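# Place the phone in its case with two arms

## Task

Get the phone seated inside its case so that it stays there without the robot holding it; then open the gripper and move the arm away from it.

## Robot and tools

Robot: two arms, left_arm (base near y = +0.276 m) and right_arm (base near y = -0.286 m), each with a two-finger parallel gripper and a wrist camera. Names are labels only; left_arm sits on the +y side. Scene frame: origin on the table top midway between the bases, +x out across the table, +z up. Gripper frame: fingers point along its +z, and they close and open along its y.

State lines list, per arm, end_effector_position (metres, scene frame) and end_effector_quat_wxyz. That point lies between the finger pads, roughly 1 cm short of the tips. Reported positions can be a little wrong, worse at long reach. Arms usually finish a centimetre or more below the commanded pose; sending zero offsets repeatedly lets an arm droop. To hold an arm still, in a reply's first call send the offset that returns it to the pose you want, then zeros in later calls, aiming higher if it still sags.

The 14-number row (used by both execute_actions and move): one flat list covering both arms, always all 14 values even if one arm is idle. Order: left_arm dx, dy, dz, rx, ry, rz, opening, then right_arm dx, dy, dz, rx, ry, rz, opening. All values lie in [-1, 1]. dx..rz are an offset, not a pose: a displacement expressed in that gripper's own axes, relative to its measured pose when the action begins. Scale: 1.0 equals 0.6 m for dx, dy, dz and 180 degrees for the rotation; rx, ry, rz form a single rotation vector. Opening is absolute, not an offset: +1 fully open (0.094 m), -1 closed.

execute_actions(actions): a list of actions, each a table of at most 15 rows; each row runs for one control step of 1/30 s, and if fewer than 15 rows are given the last one repeats to fill the action. Every row in an action is measured from the pose at that action's start, not from the prior row. The first action of a call starts from the last pose a result reported. An empty list just returns state and images. Per control step the commanded pose is clipped to 70 mm and 16 degrees from the measured pose, so large offsets may take several actions; after an action the arm only continues to its last clipped target, so resend the remainder. Orientation is sacrificed before position if both cannot be met. Results include step readings; HELD with an arm label means part of that arm's row was held back. Hand target lines show where the controller is now driving each gripper.

move(target, speed, blocking): target is one 14-number row as above, offsets measured from the pose in the latest result that reported one. Each gripper follows a straight path; all arms finish together, taking 0.5 to 10 s (cut off at 10 s). speed is the top path speed in m/s, 0.002 to 0.5, default 0.25; turning rate is capped at twice that in rad/s. Openings are applied at the start. Paths do not avoid obstacles or the other arm, and grippers can lag, drift or exceed the speed, especially near full reach. Faster contact and targets deeper past the contact mean harder pushes. The result adds a move: line with the outcome (done, off_target, moving, held, fault) and any limits (paced = commanded pose clipped; held = a check blocked steps, after which the arm may surge), plus each gripper's distance from its target. If only one arm is named, the other finished. With blocking=false the result comes after 0.5 s while motion continues; execute_actions and new moves are rejected until a result shows the move ended, so call wait or stop first.

wait(seconds): 0 to 10; the robot keeps its last command, and a running move carries on (wait returns early when it ends). stop(): brakes a running move; needs room, more when fast; fingers keep moving. zoom_image(camera, region): camera is one of cam_head_left, cam_head_right, cam_high, cam_low, cam_left_wrist, cam_right_wrist; region [x0, y0, x1, y1] in that camera's pixels, origin top-left, at most 504 by 504. Head, high and low images are 504x504; wrist images 616x616. read_manual(section) returns licence text only. finished_scene(scene): ends the current scene, given its number; irreversible, and the result tells whether the goal held.

Gripping: grip_measured uses the same scale as opening. To hold something, command roughly 0.03 below grip_measured; less than that grips more lightly. Finger force is about 50 to 62 N per pad, less on thin parts under about 2 mm.

Avoid: knocking or placing rigid objects off the table, dropping or slipping the phone, slamming, hard pushes, and arms striking or pressing on each other. Watch for MOTOR HOT (from 75 °C); at 90 °C an arm is stopped for 10 s and at 100 °C it goes limp and falls, both reported as OVER-TEMPERATURE FAULT. A pose unreachable line means the clearance check altered that arm's command. Loose objects may occasionally be nudged by an outside push. Joint limits (rad): waist -2.618 to 3.054, shoulder 0 to 3.142, elbow 0 to 3.142, wrist pitch -1.571 to 1.571, wrist yaw -1.571 to 1.571, wrist roll -2.094 to 2.094; elbows stop just before straight. Quicker, smoother, lower-effort solutions are preferred.

Each tool is called after "Call:" as name(argument=value, ...) on one line, values as JSON.

## Session

Call:
execute_actions(actions=[])

Scene clock: 0.00 s.
left_arm: end_effector_position=(-0.0681, -0.1551, +0.1574) grip_measured=+1.000 end_effector_quat_wxyz=(-0.162, +0.175, +0.727, -0.644) | right_arm: end_effector_position=(+0.1724, -0.5917, +0.3278) grip_measured=+1.000 end_effector_quat_wxyz=(+0.049, +0.301, +0.875, -0.377)
Joint positions: left_arm=[-1.313  1.669  0.562  0.959  0.653 -1.49   0.094] | right_arm=[-1.025  1.473  1.79  -1.351  0.596 -0.356  0.094]
Joint velocities: left_arm=[ 0.007 -0.007 -0.012 -0.022 -0.007  0.007  0.   ] | right_arm=[-0.012 -0.007  0.002  0.051 -0.037  0.022  0.   ]
Joint torques (N m, as the arm reports them, + toward a larger angle): no reading
Hand target (left_arm): -0.068, -0.156, +0.159; -0.161, +0.177, +0.726, -0.645
Hand target (right_arm): +0.171, -0.592, +0.336; +0.059, +0.307, +0.868, -0.387

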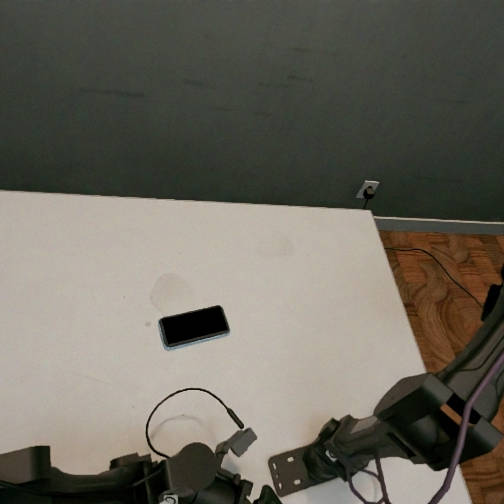

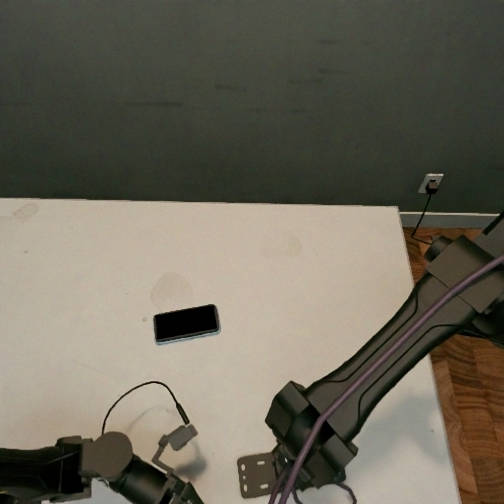

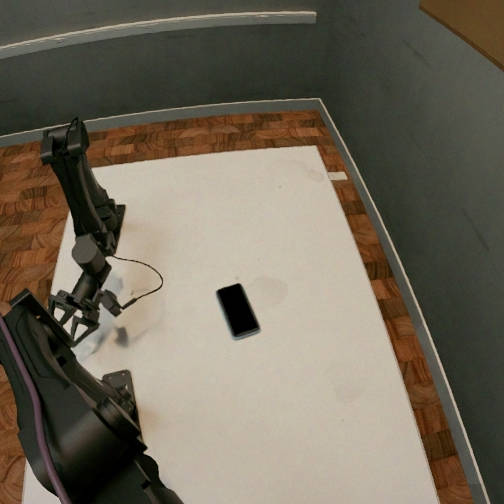

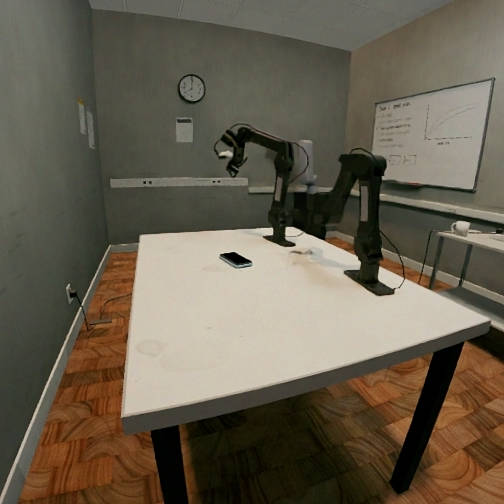

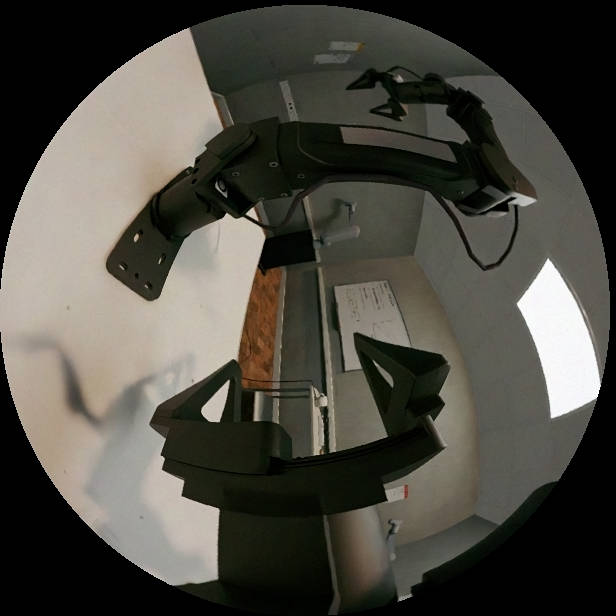

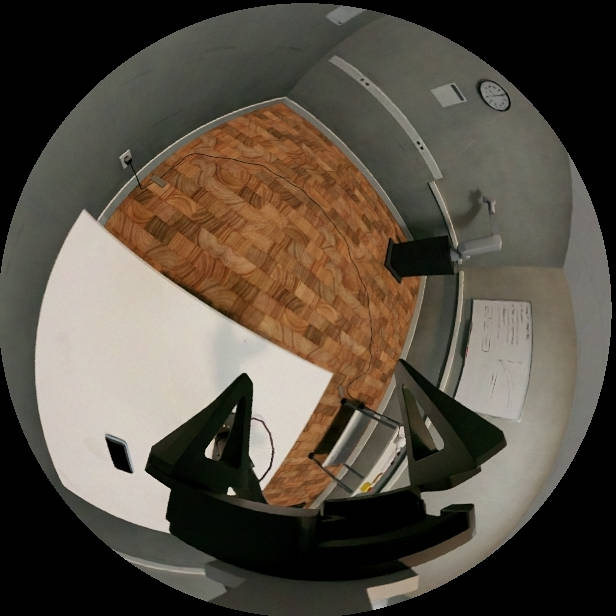

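Call:
zoom_image(camera="cam_head_left", region=[130, 270, 270, 380])

Call:
zoom_image(camera="cam_low", region=[190, 220, 350, 300])

Call:
zoom_image(camera="cam_high", region=[40, 240, 300, 400])

Region (130, 270, 270, 380) of cam_head_left's 504x504 image, scaled by 3.600, with more detail than that image has; it fills the top 396 rows of this view, and the rest is white.

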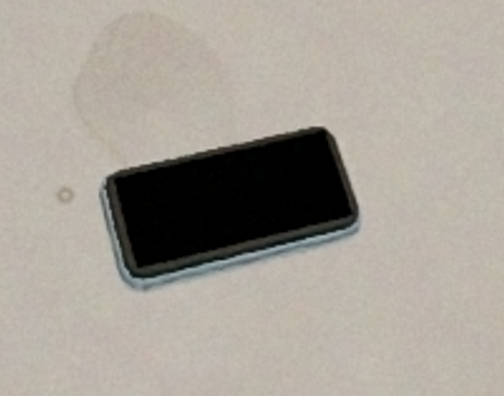

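Region (190, 220, 350, 300) of cam_low's 504x504 image, scaled by 3.150, with more detail than that image has.

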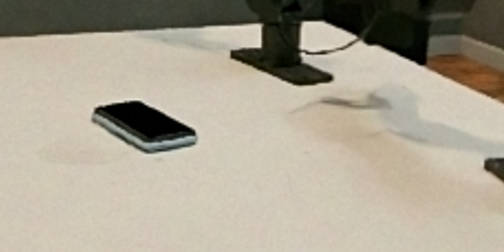

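Region (40, 240, 300, 400) of cam_high's 504x504 image, scaled by 1.938, with more detail than that image has; it fills the top 310 rows of this view, and the rest is white.

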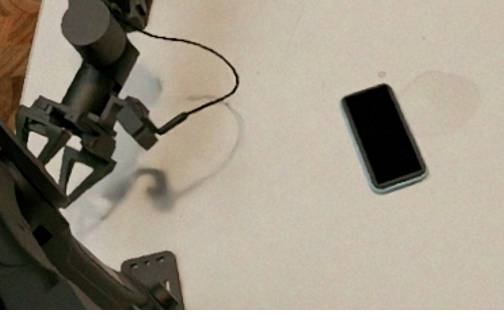

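Call:
move(target=[0,0,0,0,0,0,-1, 0.3545,0.802,-0.425,-0.229,-0.223,-0.735,1], speed=0.3)

Scene clock: 6.03 s.
left_arm: end_effector_position=(-0.0681, -0.1551, +0.1574) grip_measured=-0.994 end_effector_quat_wxyz=(-0.162, +0.175, +0.727, -0.644) | right_arm: end_effector_position=(+0.3068, -0.0732, +0.1194) grip_measured=+1.000 end_effector_quat_wxyz=(+0.042, +0.778, -0.627, +0.017)
Joint positions: left_arm=[-1.313  1.669  0.562  0.959  0.653 -1.49   0.   ] | right_arm=[ 0.513  1.925  1.687 -1.409  0.049 -1.095  0.094]
Joint velocities: left_arm=[-0.007  0.022  0.002 -0.007  0.037  0.007  0.   ] | right_arm=[-0.002 -0.007 -0.017 -0.022 -0.022 -0.037  0.   ]
Joint torques (N m, as the arm reports them, + toward a larger angle): left_arm=[-0.01 -7.92  6.71  2.07  0.08 -0.01] | right_arm=[ 0.48 -8.97  9.04  0.05 -0.07 -0.13]
Hand target (left_arm): -0.068, -0.155, +0.157; -0.162, +0.175, +0.727, -0.644
Hand target (right_arm): +0.311, -0.063, +0.129; +0.020, +0.784, -0.620, +0.012
Off the commanded pose (left_arm): 0.000 m, 0 deg.
Off the commanded pose (right_arm): 0.027 m, 5 deg.
move: off_target (right_arm)
camera_calibration (this result's frames):
cam_right_wrist: T_world_to_cam=[[0.996733, 0.0521404, -0.0616834, -0.281563], [0.0794398, -0.770797, 0.632108, -0.112351], [-0.014587, -0.634943, -0.772421, 0.14939], [0, 0, 0, 1]] pos_world=[0.291748, 0.0229351, 0.169042]

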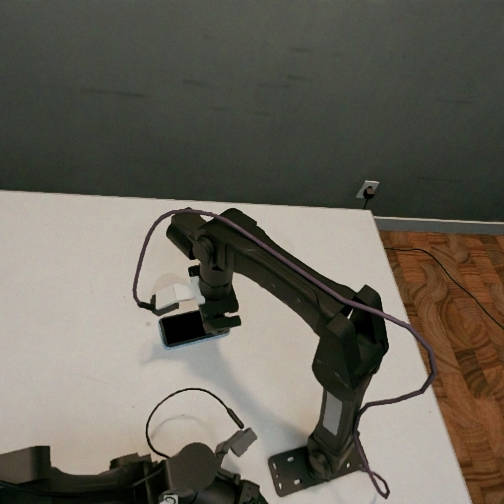

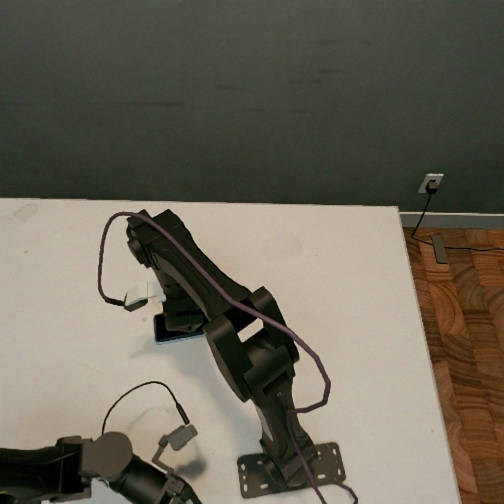

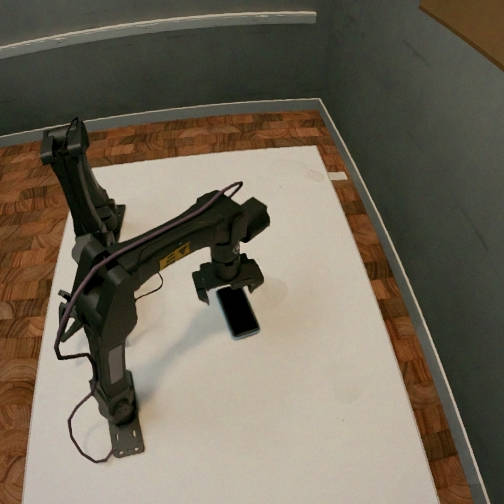

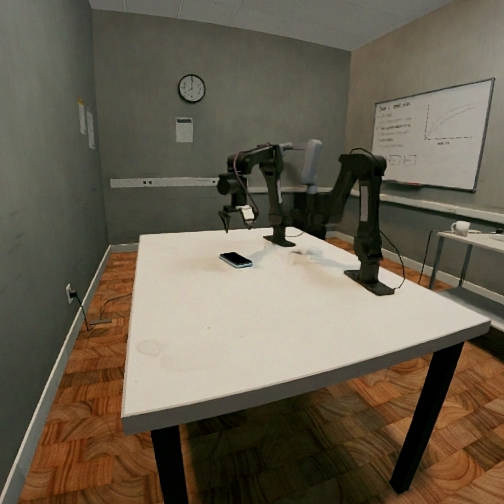

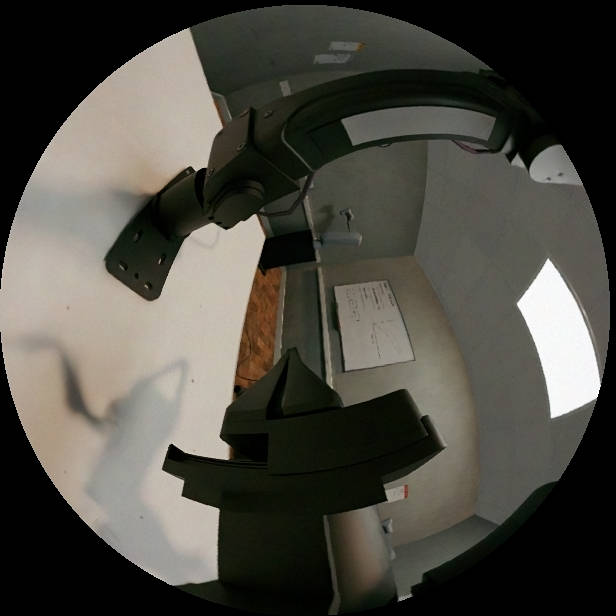

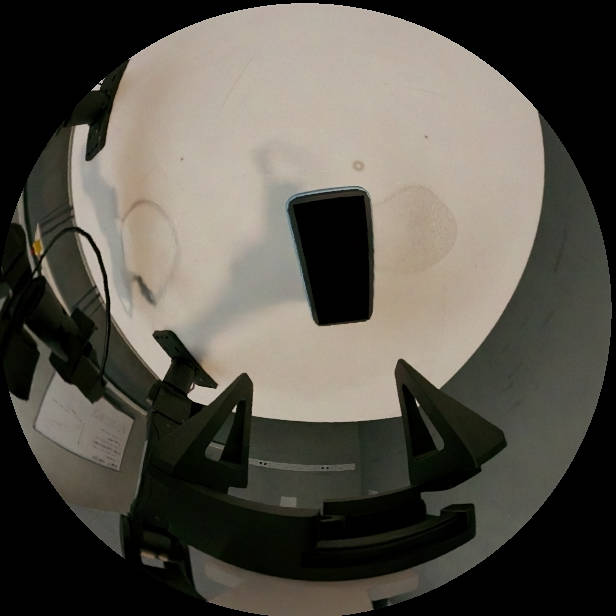

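Call:
zoom_image(camera="cam_right_wrist", region=[250, 160, 420, 340])

Call:
zoom_image(camera="cam_low", region=[205, 235, 265, 280])

Call:
zoom_image(camera="cam_high", region=[200, 270, 280, 350])

Region (250, 160, 420, 340) of cam_right_wrist's 616x616 image, scaled by 2.800, with more detail than that image has.

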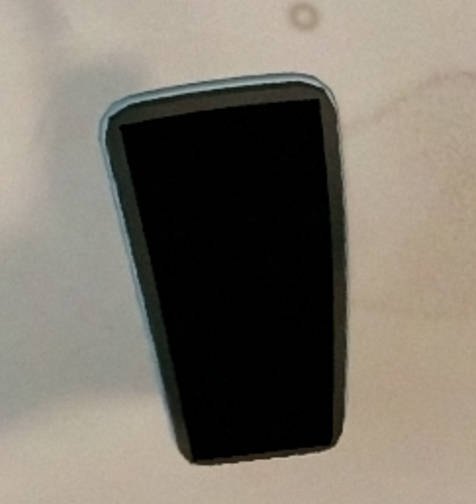

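Region (205, 235, 265, 280) of cam_low's 504x504 image, scaled by 8.400, with more detail than that image has; it fills the top 378 rows of this view, and the rest is white.

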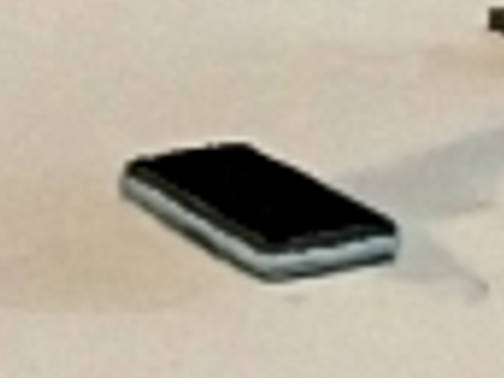

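Region (200, 270, 280, 350) of cam_high's 504x504 image, scaled by 6.300, with more detail than that image has.

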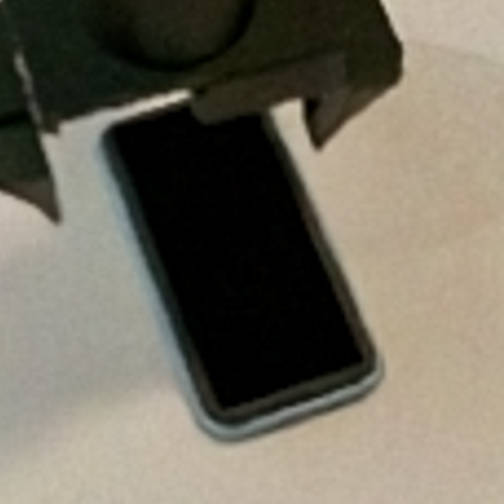

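Call:
move(target=[0,0,0,0,0,0,-1, -0.042,-0.025,0.085,0.014,-0.025,-0.006,-1], speed=0.15)

Scene clock: 8.77 s.
left_arm: end_effector_position=(-0.0681, -0.1551, +0.1574) grip_measured=-0.994 end_effector_quat_wxyz=(-0.162, +0.175, +0.727, -0.644) | right_arm: end_effector_position=(+0.3185, -0.0561, +0.0666) grip_measured=-0.996 end_effector_quat_wxyz=(+0.009, +0.779, -0.627, +0.007)
Joint positions: left_arm=[-1.313  1.669  0.562  0.959  0.653 -1.49   0.   ] | right_arm=[ 0.513  1.963  1.533 -1.156  0.017 -1.097  0.   ]
Joint velocities: left_arm=[-0.022  0.007 -0.017  0.007 -0.095 -0.022  0.   ] | right_arm=[ 0.007  0.002 -0.017 -0.007 -0.037  0.007  0.   ]
Joint torques (N m, as the arm reports them, + toward a larger angle): left_arm=[-0.04 -7.94  6.73  2.07  0.08 -0.01] | right_arm=[ 0.79 -9.68  5.15  0.35 -0.05 -0.12]
Hand target (left_arm): -0.068, -0.155, +0.157; -0.162, +0.175, +0.727, -0.644
Hand target (right_arm): +0.315, -0.050, +0.066; +0.001, +0.785, -0.620, -0.000
Off the commanded pose (left_arm): 0.000 m, 0 deg.
Off the commanded pose (right_arm): 0.007 m, 2 deg.
move: done
camera_calibration (this result's frames):
cam_right_wrist: T_world_to_cam=[[0.997924, 0.0559422, -0.0319031, -0.299585], [0.064038, -0.809557, 0.583538, -0.0607247], [0.00681709, -0.58437, -0.811459, 0.118315], [0, 0, 0, 1]] pos_world=[0.302046, 0.0367394, 0.121886]

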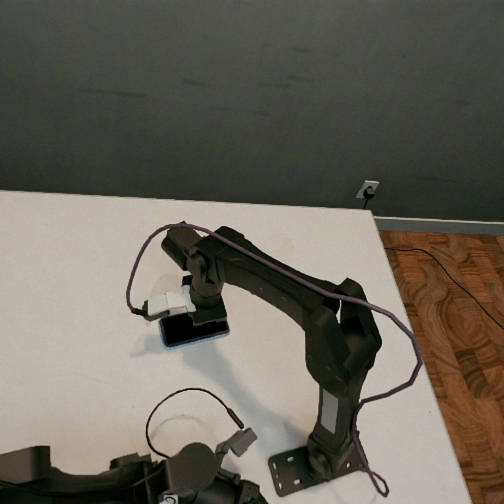

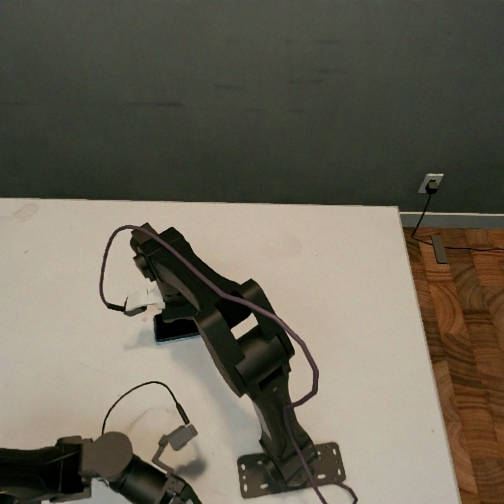

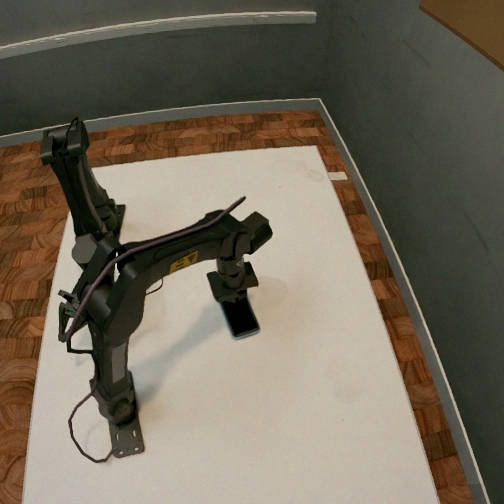

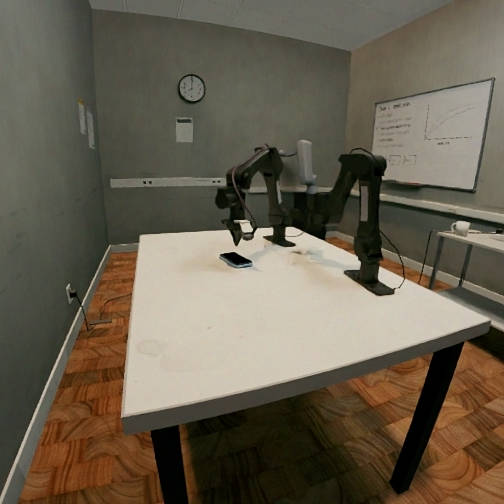

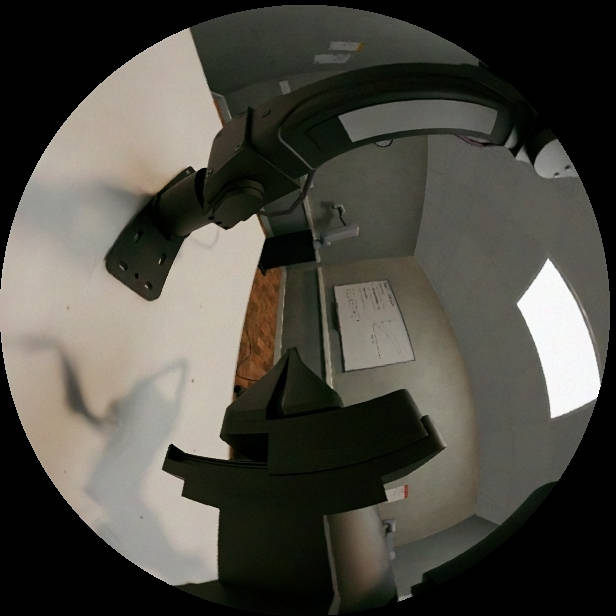

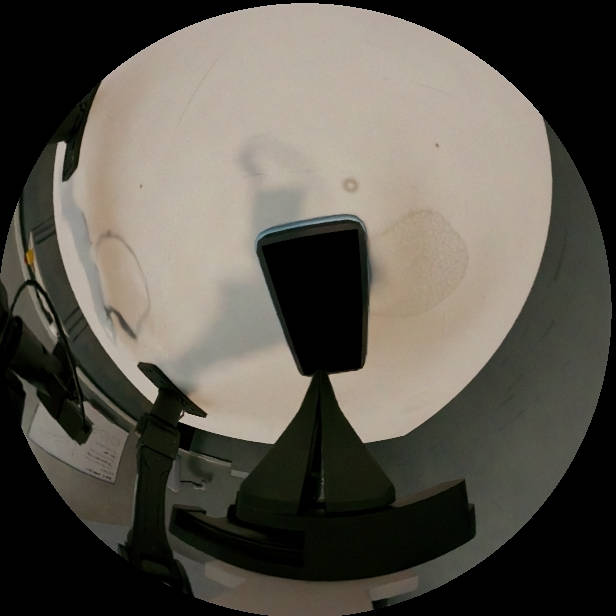

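Call:
move(target=[0,0,0,0,0,0,-1, -0.026,0,0.068,0.004,-0.007,0,-1], speed=0.04)

Call:
zoom_image(camera="cam_low", region=[200, 225, 270, 280])

Scene clock: 10.43 s.
left_arm: end_effector_position=(-0.0681, -0.1551, +0.1574) grip_measured=-0.994 end_effector_quat_wxyz=(-0.162, +0.175, +0.727, -0.644) | right_arm: end_effector_position=(+0.3196, -0.0464, +0.0287) grip_measured=-0.996 end_effector_quat_wxyz=(+0.001, +0.780, -0.626, +0.008)
Joint positions: left_arm=[-1.313  1.669  0.562  0.959  0.653 -1.49   0.   ] | right_arm=[ 0.531  2.012  1.448 -1.007  0.017 -1.081  0.   ]
Joint velocities: left_arm=[-0.002 -0.002 -0.002  0.051 -0.022  0.022 -0.001] | right_arm=[-0.002 -0.012 -0.012  0.037 -0.037 -0.022 -0.001]
Joint torques (N m, as the arm reports them, + toward a larger angle): left_arm=[-0.05 -7.95  6.73  2.08  0.08 -0.02] | right_arm=[ 0.78 -9.38  4.96  0.36 -0.06  0.07]
Hand target (left_arm): -0.068, -0.155, +0.157; -0.162, +0.175, +0.727, -0.644
Hand target (right_arm): +0.316, -0.042, +0.026; -0.003, +0.779, -0.627, +0.003
Off the commanded pose (left_arm): 0.000 m, 0 deg.
Off the commanded pose (right_arm): 0.007 m, 1 deg.
move: done
camera_calibration (this result's frames):
cam_right_wrist: T_world_to_cam=[[0.9981, 0.0584826, -0.0193882, -0.302697], [0.0589565, -0.815154, 0.576236, -0.029257], [0.0178954, -0.576284, -0.817053, 0.0902214], [0, 0, 0, 1]] pos_world=[0.302233, 0.0458468, 0.0847058]

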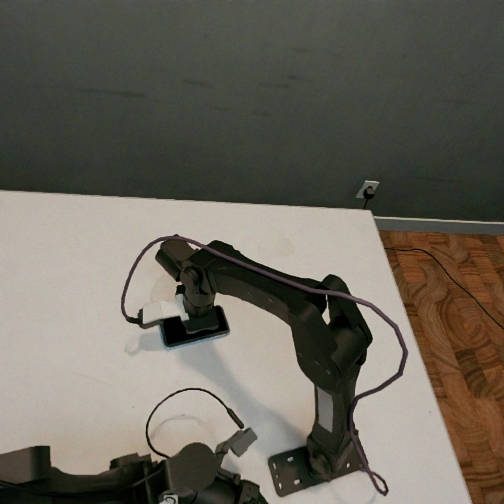

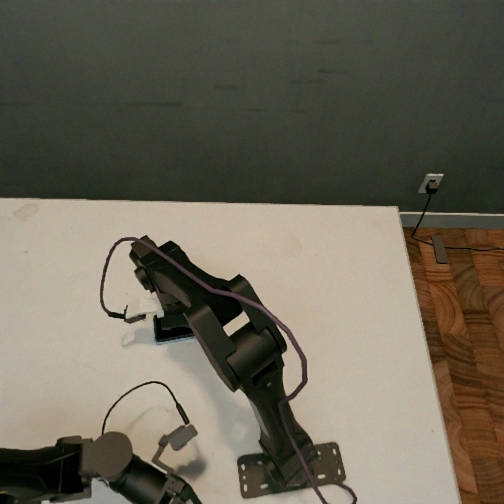

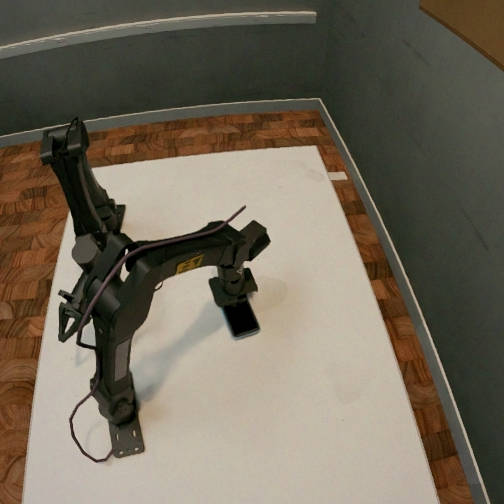

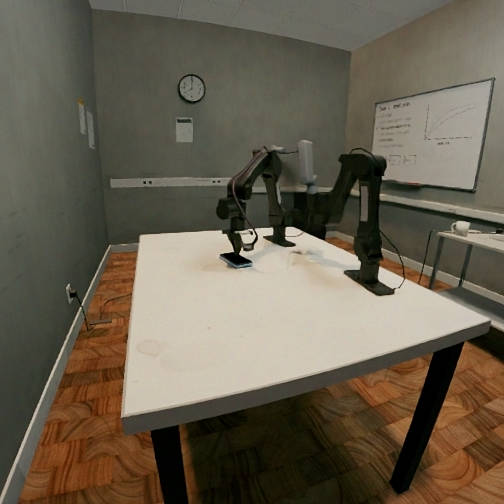

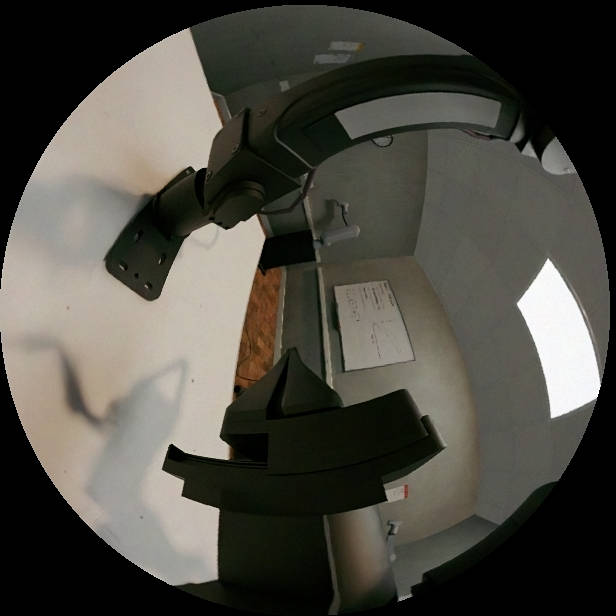

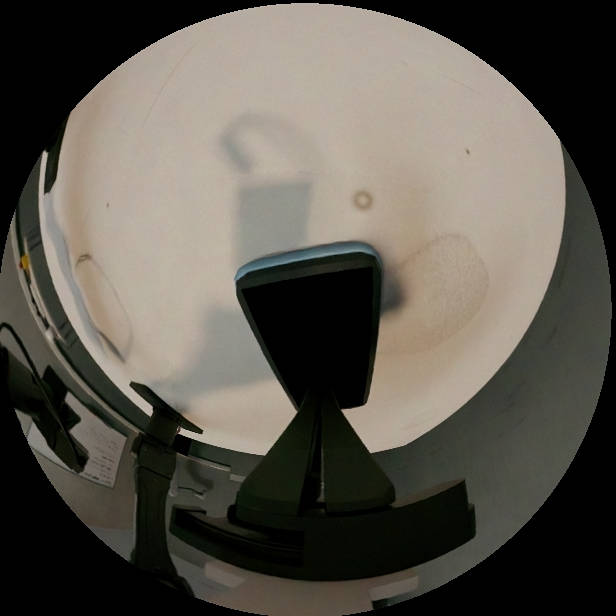

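Region (200, 225, 270, 280) of cam_low's 504x504 image, scaled by 7.200, with more detail than that image has; it fills the top 396 rows of this view, and the rest is white.

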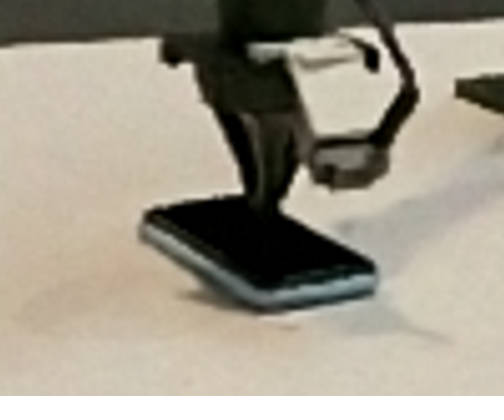

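Call:
move(target=[0,0,0,0,0,0,-1, -0.005,0,0.018,0,0,0,-1], speed=0.02)

Call:
zoom_image(camera="cam_low", region=[200, 225, 270, 280])

Call:
zoom_image(camera="cam_high", region=[190, 260, 290, 360])

Scene clock: 11.43 s.
left_arm: end_effector_position=(-0.0681, -0.1551, +0.1574) grip_measured=-0.994 end_effector_quat_wxyz=(-0.162, +0.175, +0.727, -0.644) | right_arm: end_effector_position=(+0.3214, -0.0449, +0.0217) grip_measured=-0.996 end_effector_quat_wxyz=(+0.003, +0.780, -0.626, +0.008)
Joint positions: left_arm=[-1.313  1.669  0.562  0.959  0.653 -1.49   0.   ] | right_arm=[ 0.531  2.032  1.448 -0.99   0.017 -1.081  0.   ]
Joint velocities: left_arm=[ 0.002 -0.002 -0.007 -0.037  0.007 -0.007 -0.   ] | right_arm=[ 0.002  0.002 -0.002  0.051 -0.022 -0.022 -0.001]
Joint torques (N m, as the arm reports them, + toward a larger angle): left_arm=[-0.03 -7.93  6.72  2.07  0.08 -0.02] | right_arm=[ 0.43 -9.56  4.62  0.35  0.08  0.03]
Hand target (left_arm): -0.068, -0.155, +0.157; -0.162, +0.175, +0.727, -0.644
Hand target (right_arm): +0.319, -0.044, +0.018; +0.002, +0.780, -0.626, +0.008
Off the commanded pose (left_arm): 0.000 m, 0 deg.
Off the commanded pose (right_arm): 0.005 m, 0 deg.
move: done
camera_calibration (this result's frames):
cam_right_wrist: T_world_to_cam=[[0.998075, 0.0580611, -0.0218137, -0.304637], [0.0599812, -0.814035, 0.577711, -0.0244059], [0.0157854, -0.577907, -0.81595, 0.0859113], [0, 0, 0, 1]] pos_world=[0.304158, 0.047469, 0.0775537]

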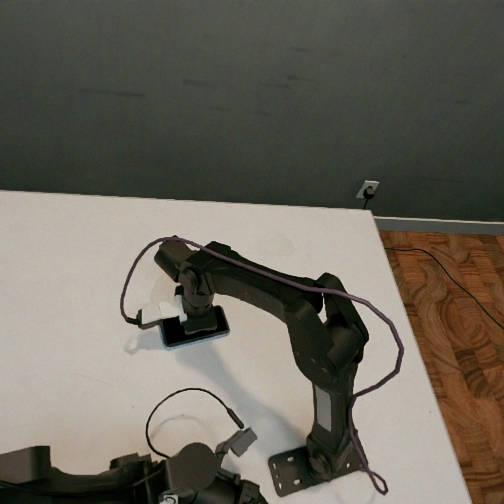

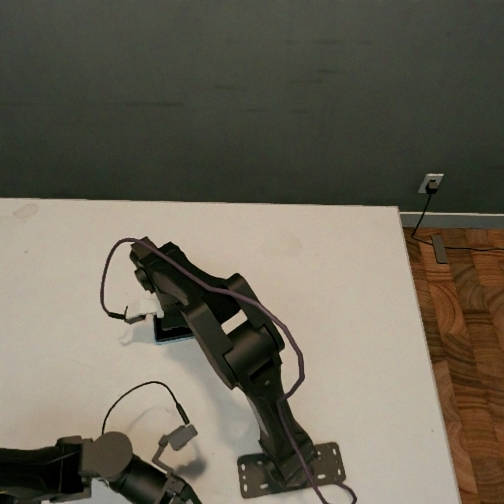

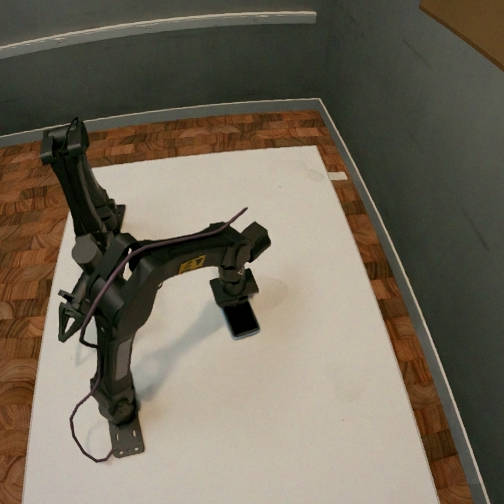

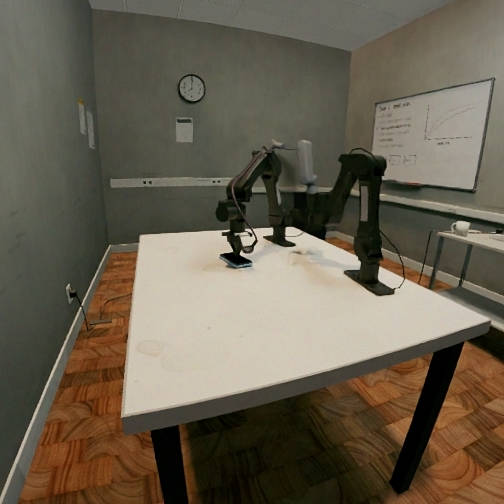

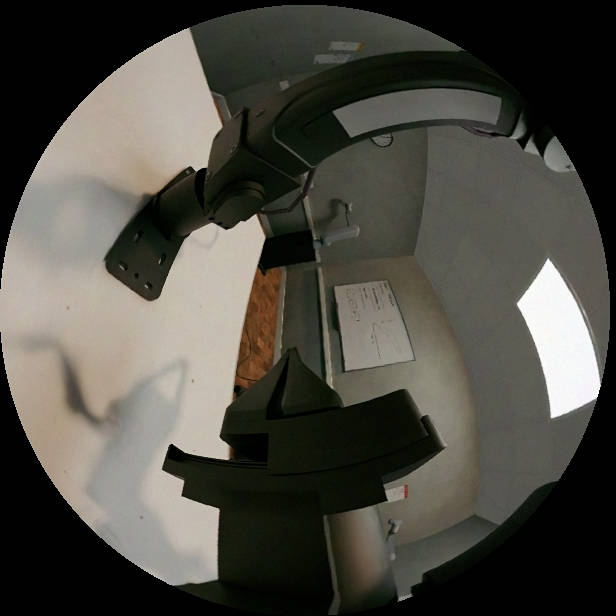

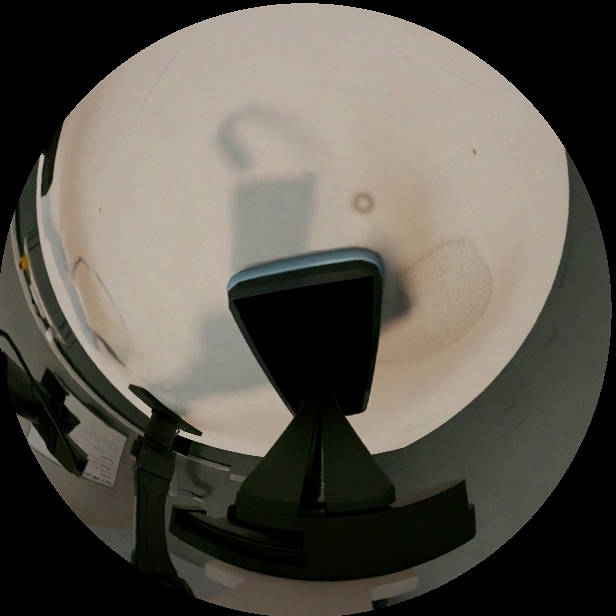

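Region (200, 225, 270, 280) of cam_low's 504x504 image, scaled by 7.200, with more detail than that image has; it fills the top 396 rows of this view, and the rest is white.

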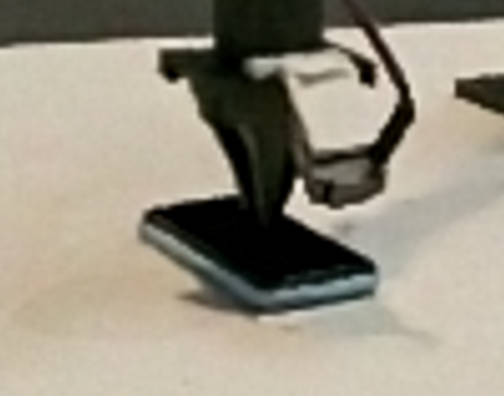

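Region (190, 260, 290, 360) of cam_high's 504x504 image, scaled by 5.040, with more detail than that image has.

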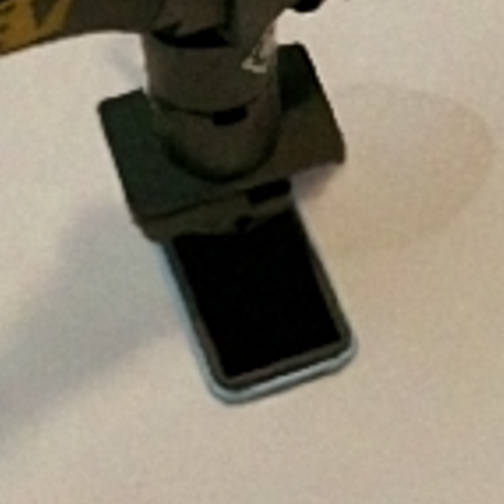

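Call:
move(target=[0,0,0,0,0,0,-1, 0,0.004,0.02,0,0,0,-1], speed=0.02)

Call:
zoom_image(camera="cam_low", region=[200, 225, 270, 280])

Scene clock: 12.53 s.
left_arm: end_effector_position=(-0.0681, -0.1551, +0.1574) grip_measured=-0.994 end_effector_quat_wxyz=(-0.162, +0.175, +0.727, -0.644) | right_arm: end_effector_position=(+0.3228, -0.0437, +0.0199) grip_measured=-0.996 end_effector_quat_wxyz=(-0.002, +0.779, -0.626, +0.009)
Joint positions: left_arm=[-1.313  1.669  0.562  0.959  0.653 -1.49   0.   ] | right_arm=[ 0.531  2.032  1.441 -0.972  0.017 -1.081  0.   ]
Joint velocities: left_arm=[-0.012 -0.012  0.002  0.007 -0.022 -0.081  0.   ] | right_arm=[ 0.012 -0.022  0.007 -0.051  0.051 -0.022 -0.   ]
Joint torques (N m, as the arm reports them, + toward a larger angle): left_arm=[-0.01 -7.92  6.75  2.07  0.07 -0.02] | right_arm=[ 0.11 -8.93  3.53  0.49  0.07  0.02]
Hand target (left_arm): -0.068, -0.155, +0.157; -0.162, +0.175, +0.727, -0.644
Hand target (right_arm): +0.319, -0.046, +0.010; +0.003, +0.780, -0.626, +0.008
Off the commanded pose (left_arm): 0.000 m, 0 deg.
Off the commanded pose (right_arm): 0.011 m, 1 deg.
move: off_target (right_arm)
camera_calibration (this result's frames):
cam_right_wrist: T_world_to_cam=[[0.998209, 0.0581762, -0.0139138, -0.306314], [0.0556439, -0.817742, 0.572888, -0.0211536], [0.0219506, -0.572637, -0.819515, 0.0834074], [0, 0, 0, 1]] pos_world=[0.305111, 0.0482841, 0.0762104]

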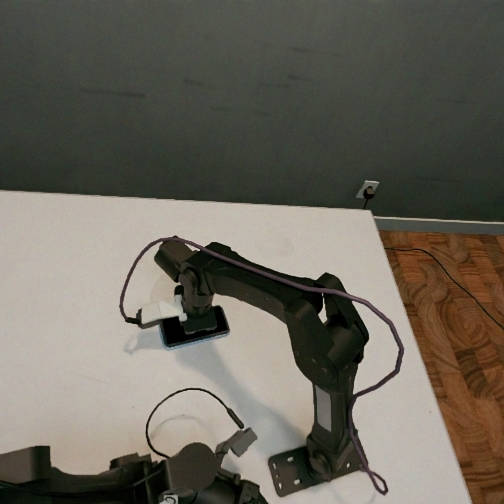

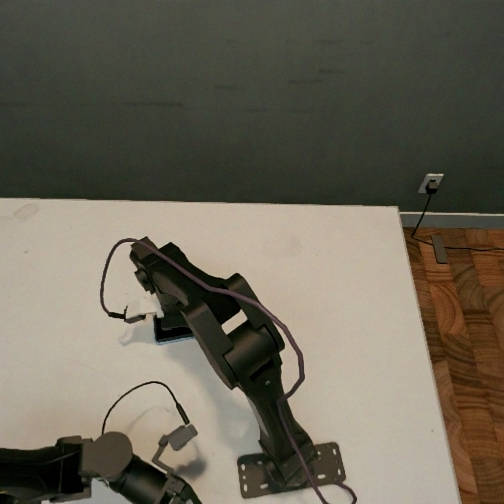

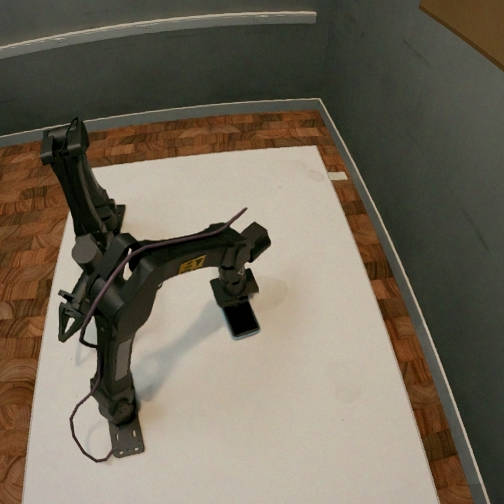

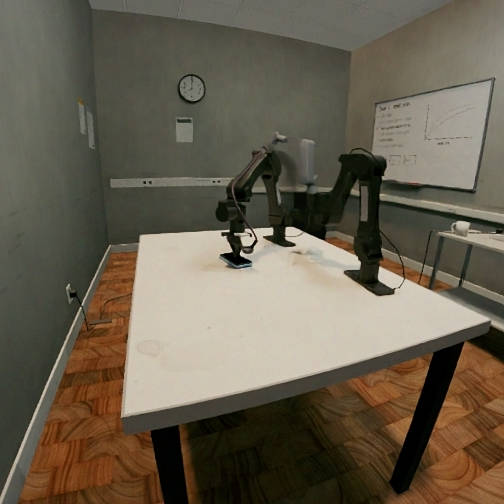

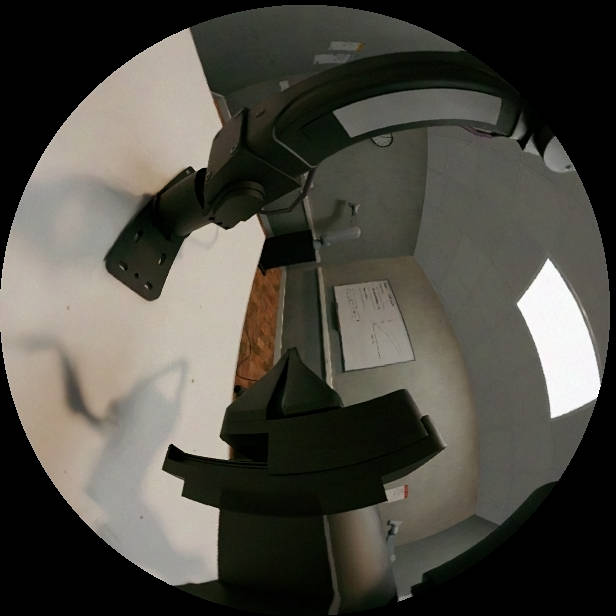

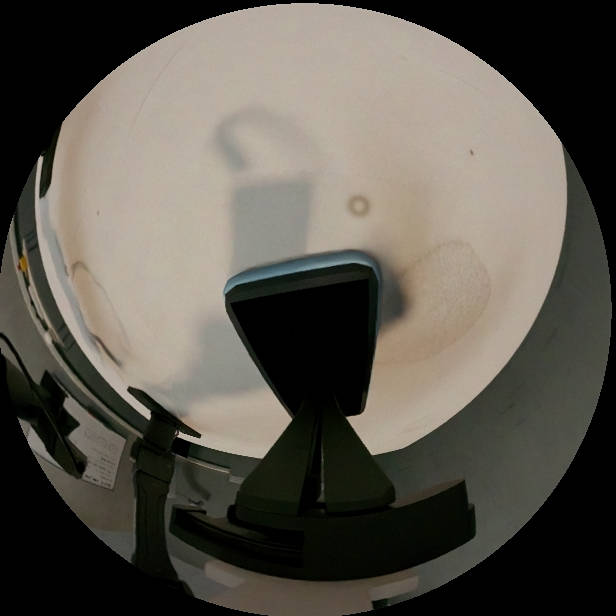

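Region (200, 225, 270, 280) of cam_low's 504x504 image, scaled by 7.200, with more detail than that image has; it fills the top 396 rows of this view, and the rest is white.

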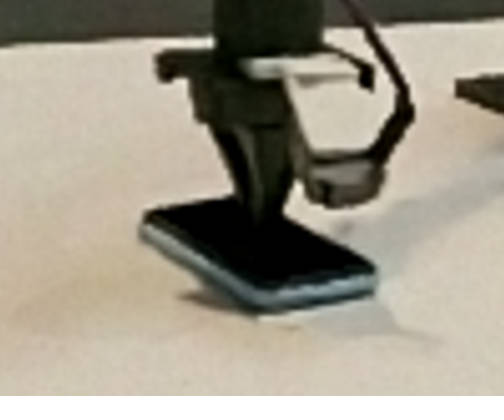

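Call:
move(target=[0,0,0,0,0,0,-1, 0,0.006,0.04,0,0,0,-1], speed=0.02)

Call:
zoom_image(camera="cam_low", region=[200, 225, 270, 280])

Scene clock: 14.37 s.
left_arm: end_effector_position=(-0.0681, -0.1551, +0.1574) grip_measured=-0.994 end_effector_quat_wxyz=(-0.162, +0.175, +0.727, -0.644) | right_arm: end_effector_position=(+0.3238, -0.0431, +0.0138) grip_measured=-0.996 end_effector_quat_wxyz=(-0.009, +0.779, -0.626, +0.011)
Joint positions: left_arm=[-1.313  1.669  0.562  0.959  0.653 -1.49   0.   ] | right_arm=[ 0.531  2.032  1.415 -0.932  0.018 -1.081  0.   ]
Joint velocities: left_arm=[-0.007 -0.002  0.002 -0.022 -0.007  0.081 -0.   ] | right_arm=[ 0.007 -0.007  0.022 -0.095 -0.066  0.037 -0.001]
Joint torques (N m, as the arm reports them, + toward a larger angle): left_arm=[ 0.   -7.93  6.72  2.07  0.08 -0.02] | right_arm=[ 0.07 -7.7   2.7   0.71  0.07  0.  ]
Hand target (left_arm): -0.068, -0.155, +0.157; -0.162, +0.175, +0.727, -0.644
Hand target (right_arm): +0.319, -0.045, -0.003; -0.001, +0.779, -0.626, +0.009
Off the commanded pose (left_arm): 0.000 m, 0 deg.
Off the commanded pose (right_arm): 0.019 m, 1 deg.
move: off_target (right_arm)
camera_calibration (this result's frames):
cam_right_wrist: T_world_to_cam=[[0.998301, 0.0582258, -0.00197795, -0.307653], [0.0490934, -0.822473, 0.566681, -0.0152349], [0.0313686, -0.565816, -0.823935, 0.0760715], [0, 0, 0, 1]] pos_world=[0.305492, 0.0484255, 0.0707028]

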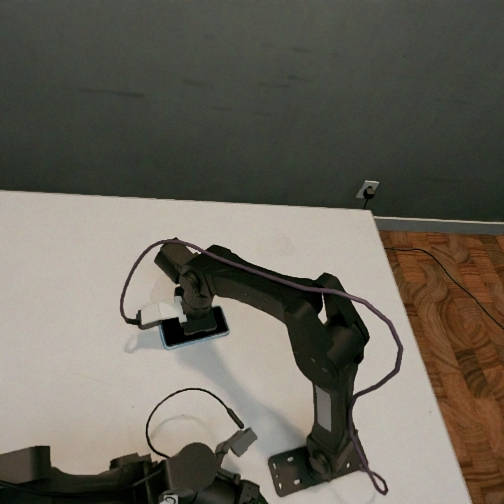

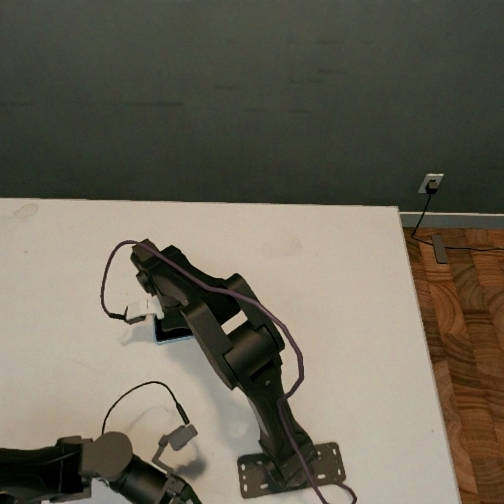

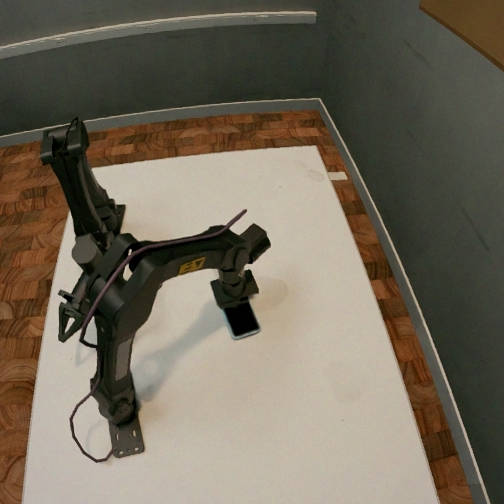

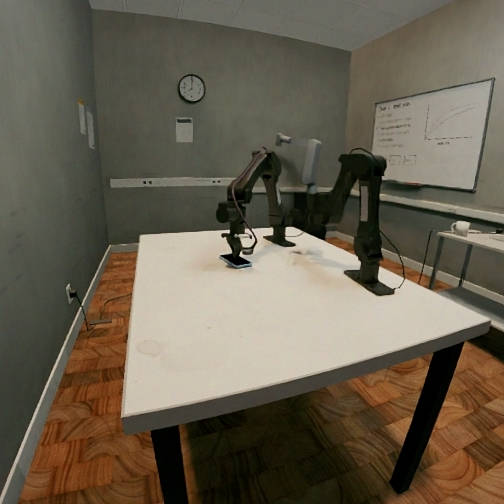

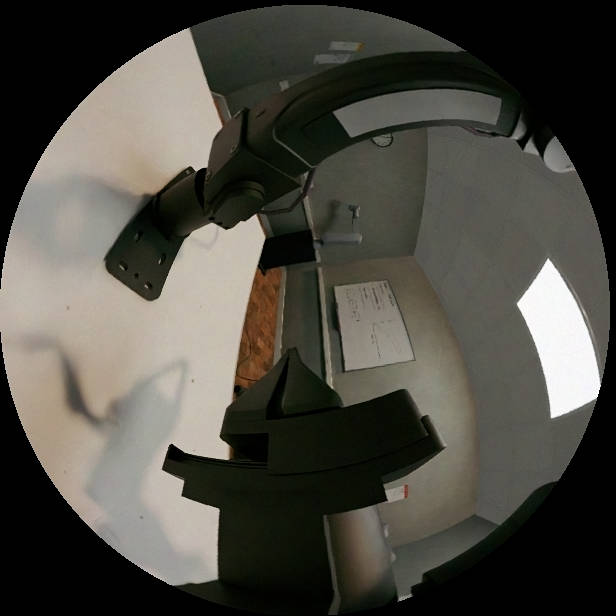

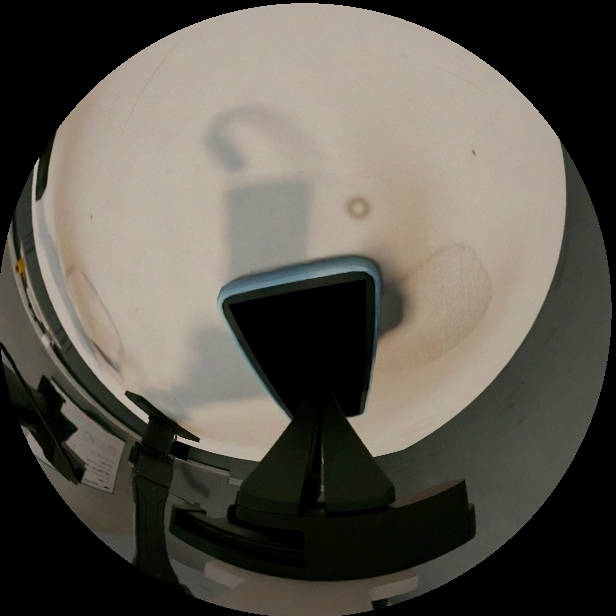

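Region (200, 225, 270, 280) of cam_low's 504x504 image, scaled by 7.200, with more detail than that image has; it fills the top 396 rows of this view, and the rest is white.

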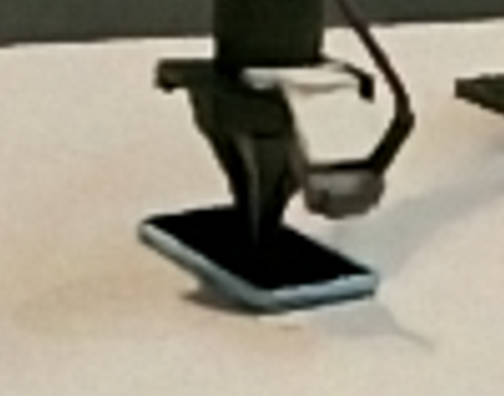

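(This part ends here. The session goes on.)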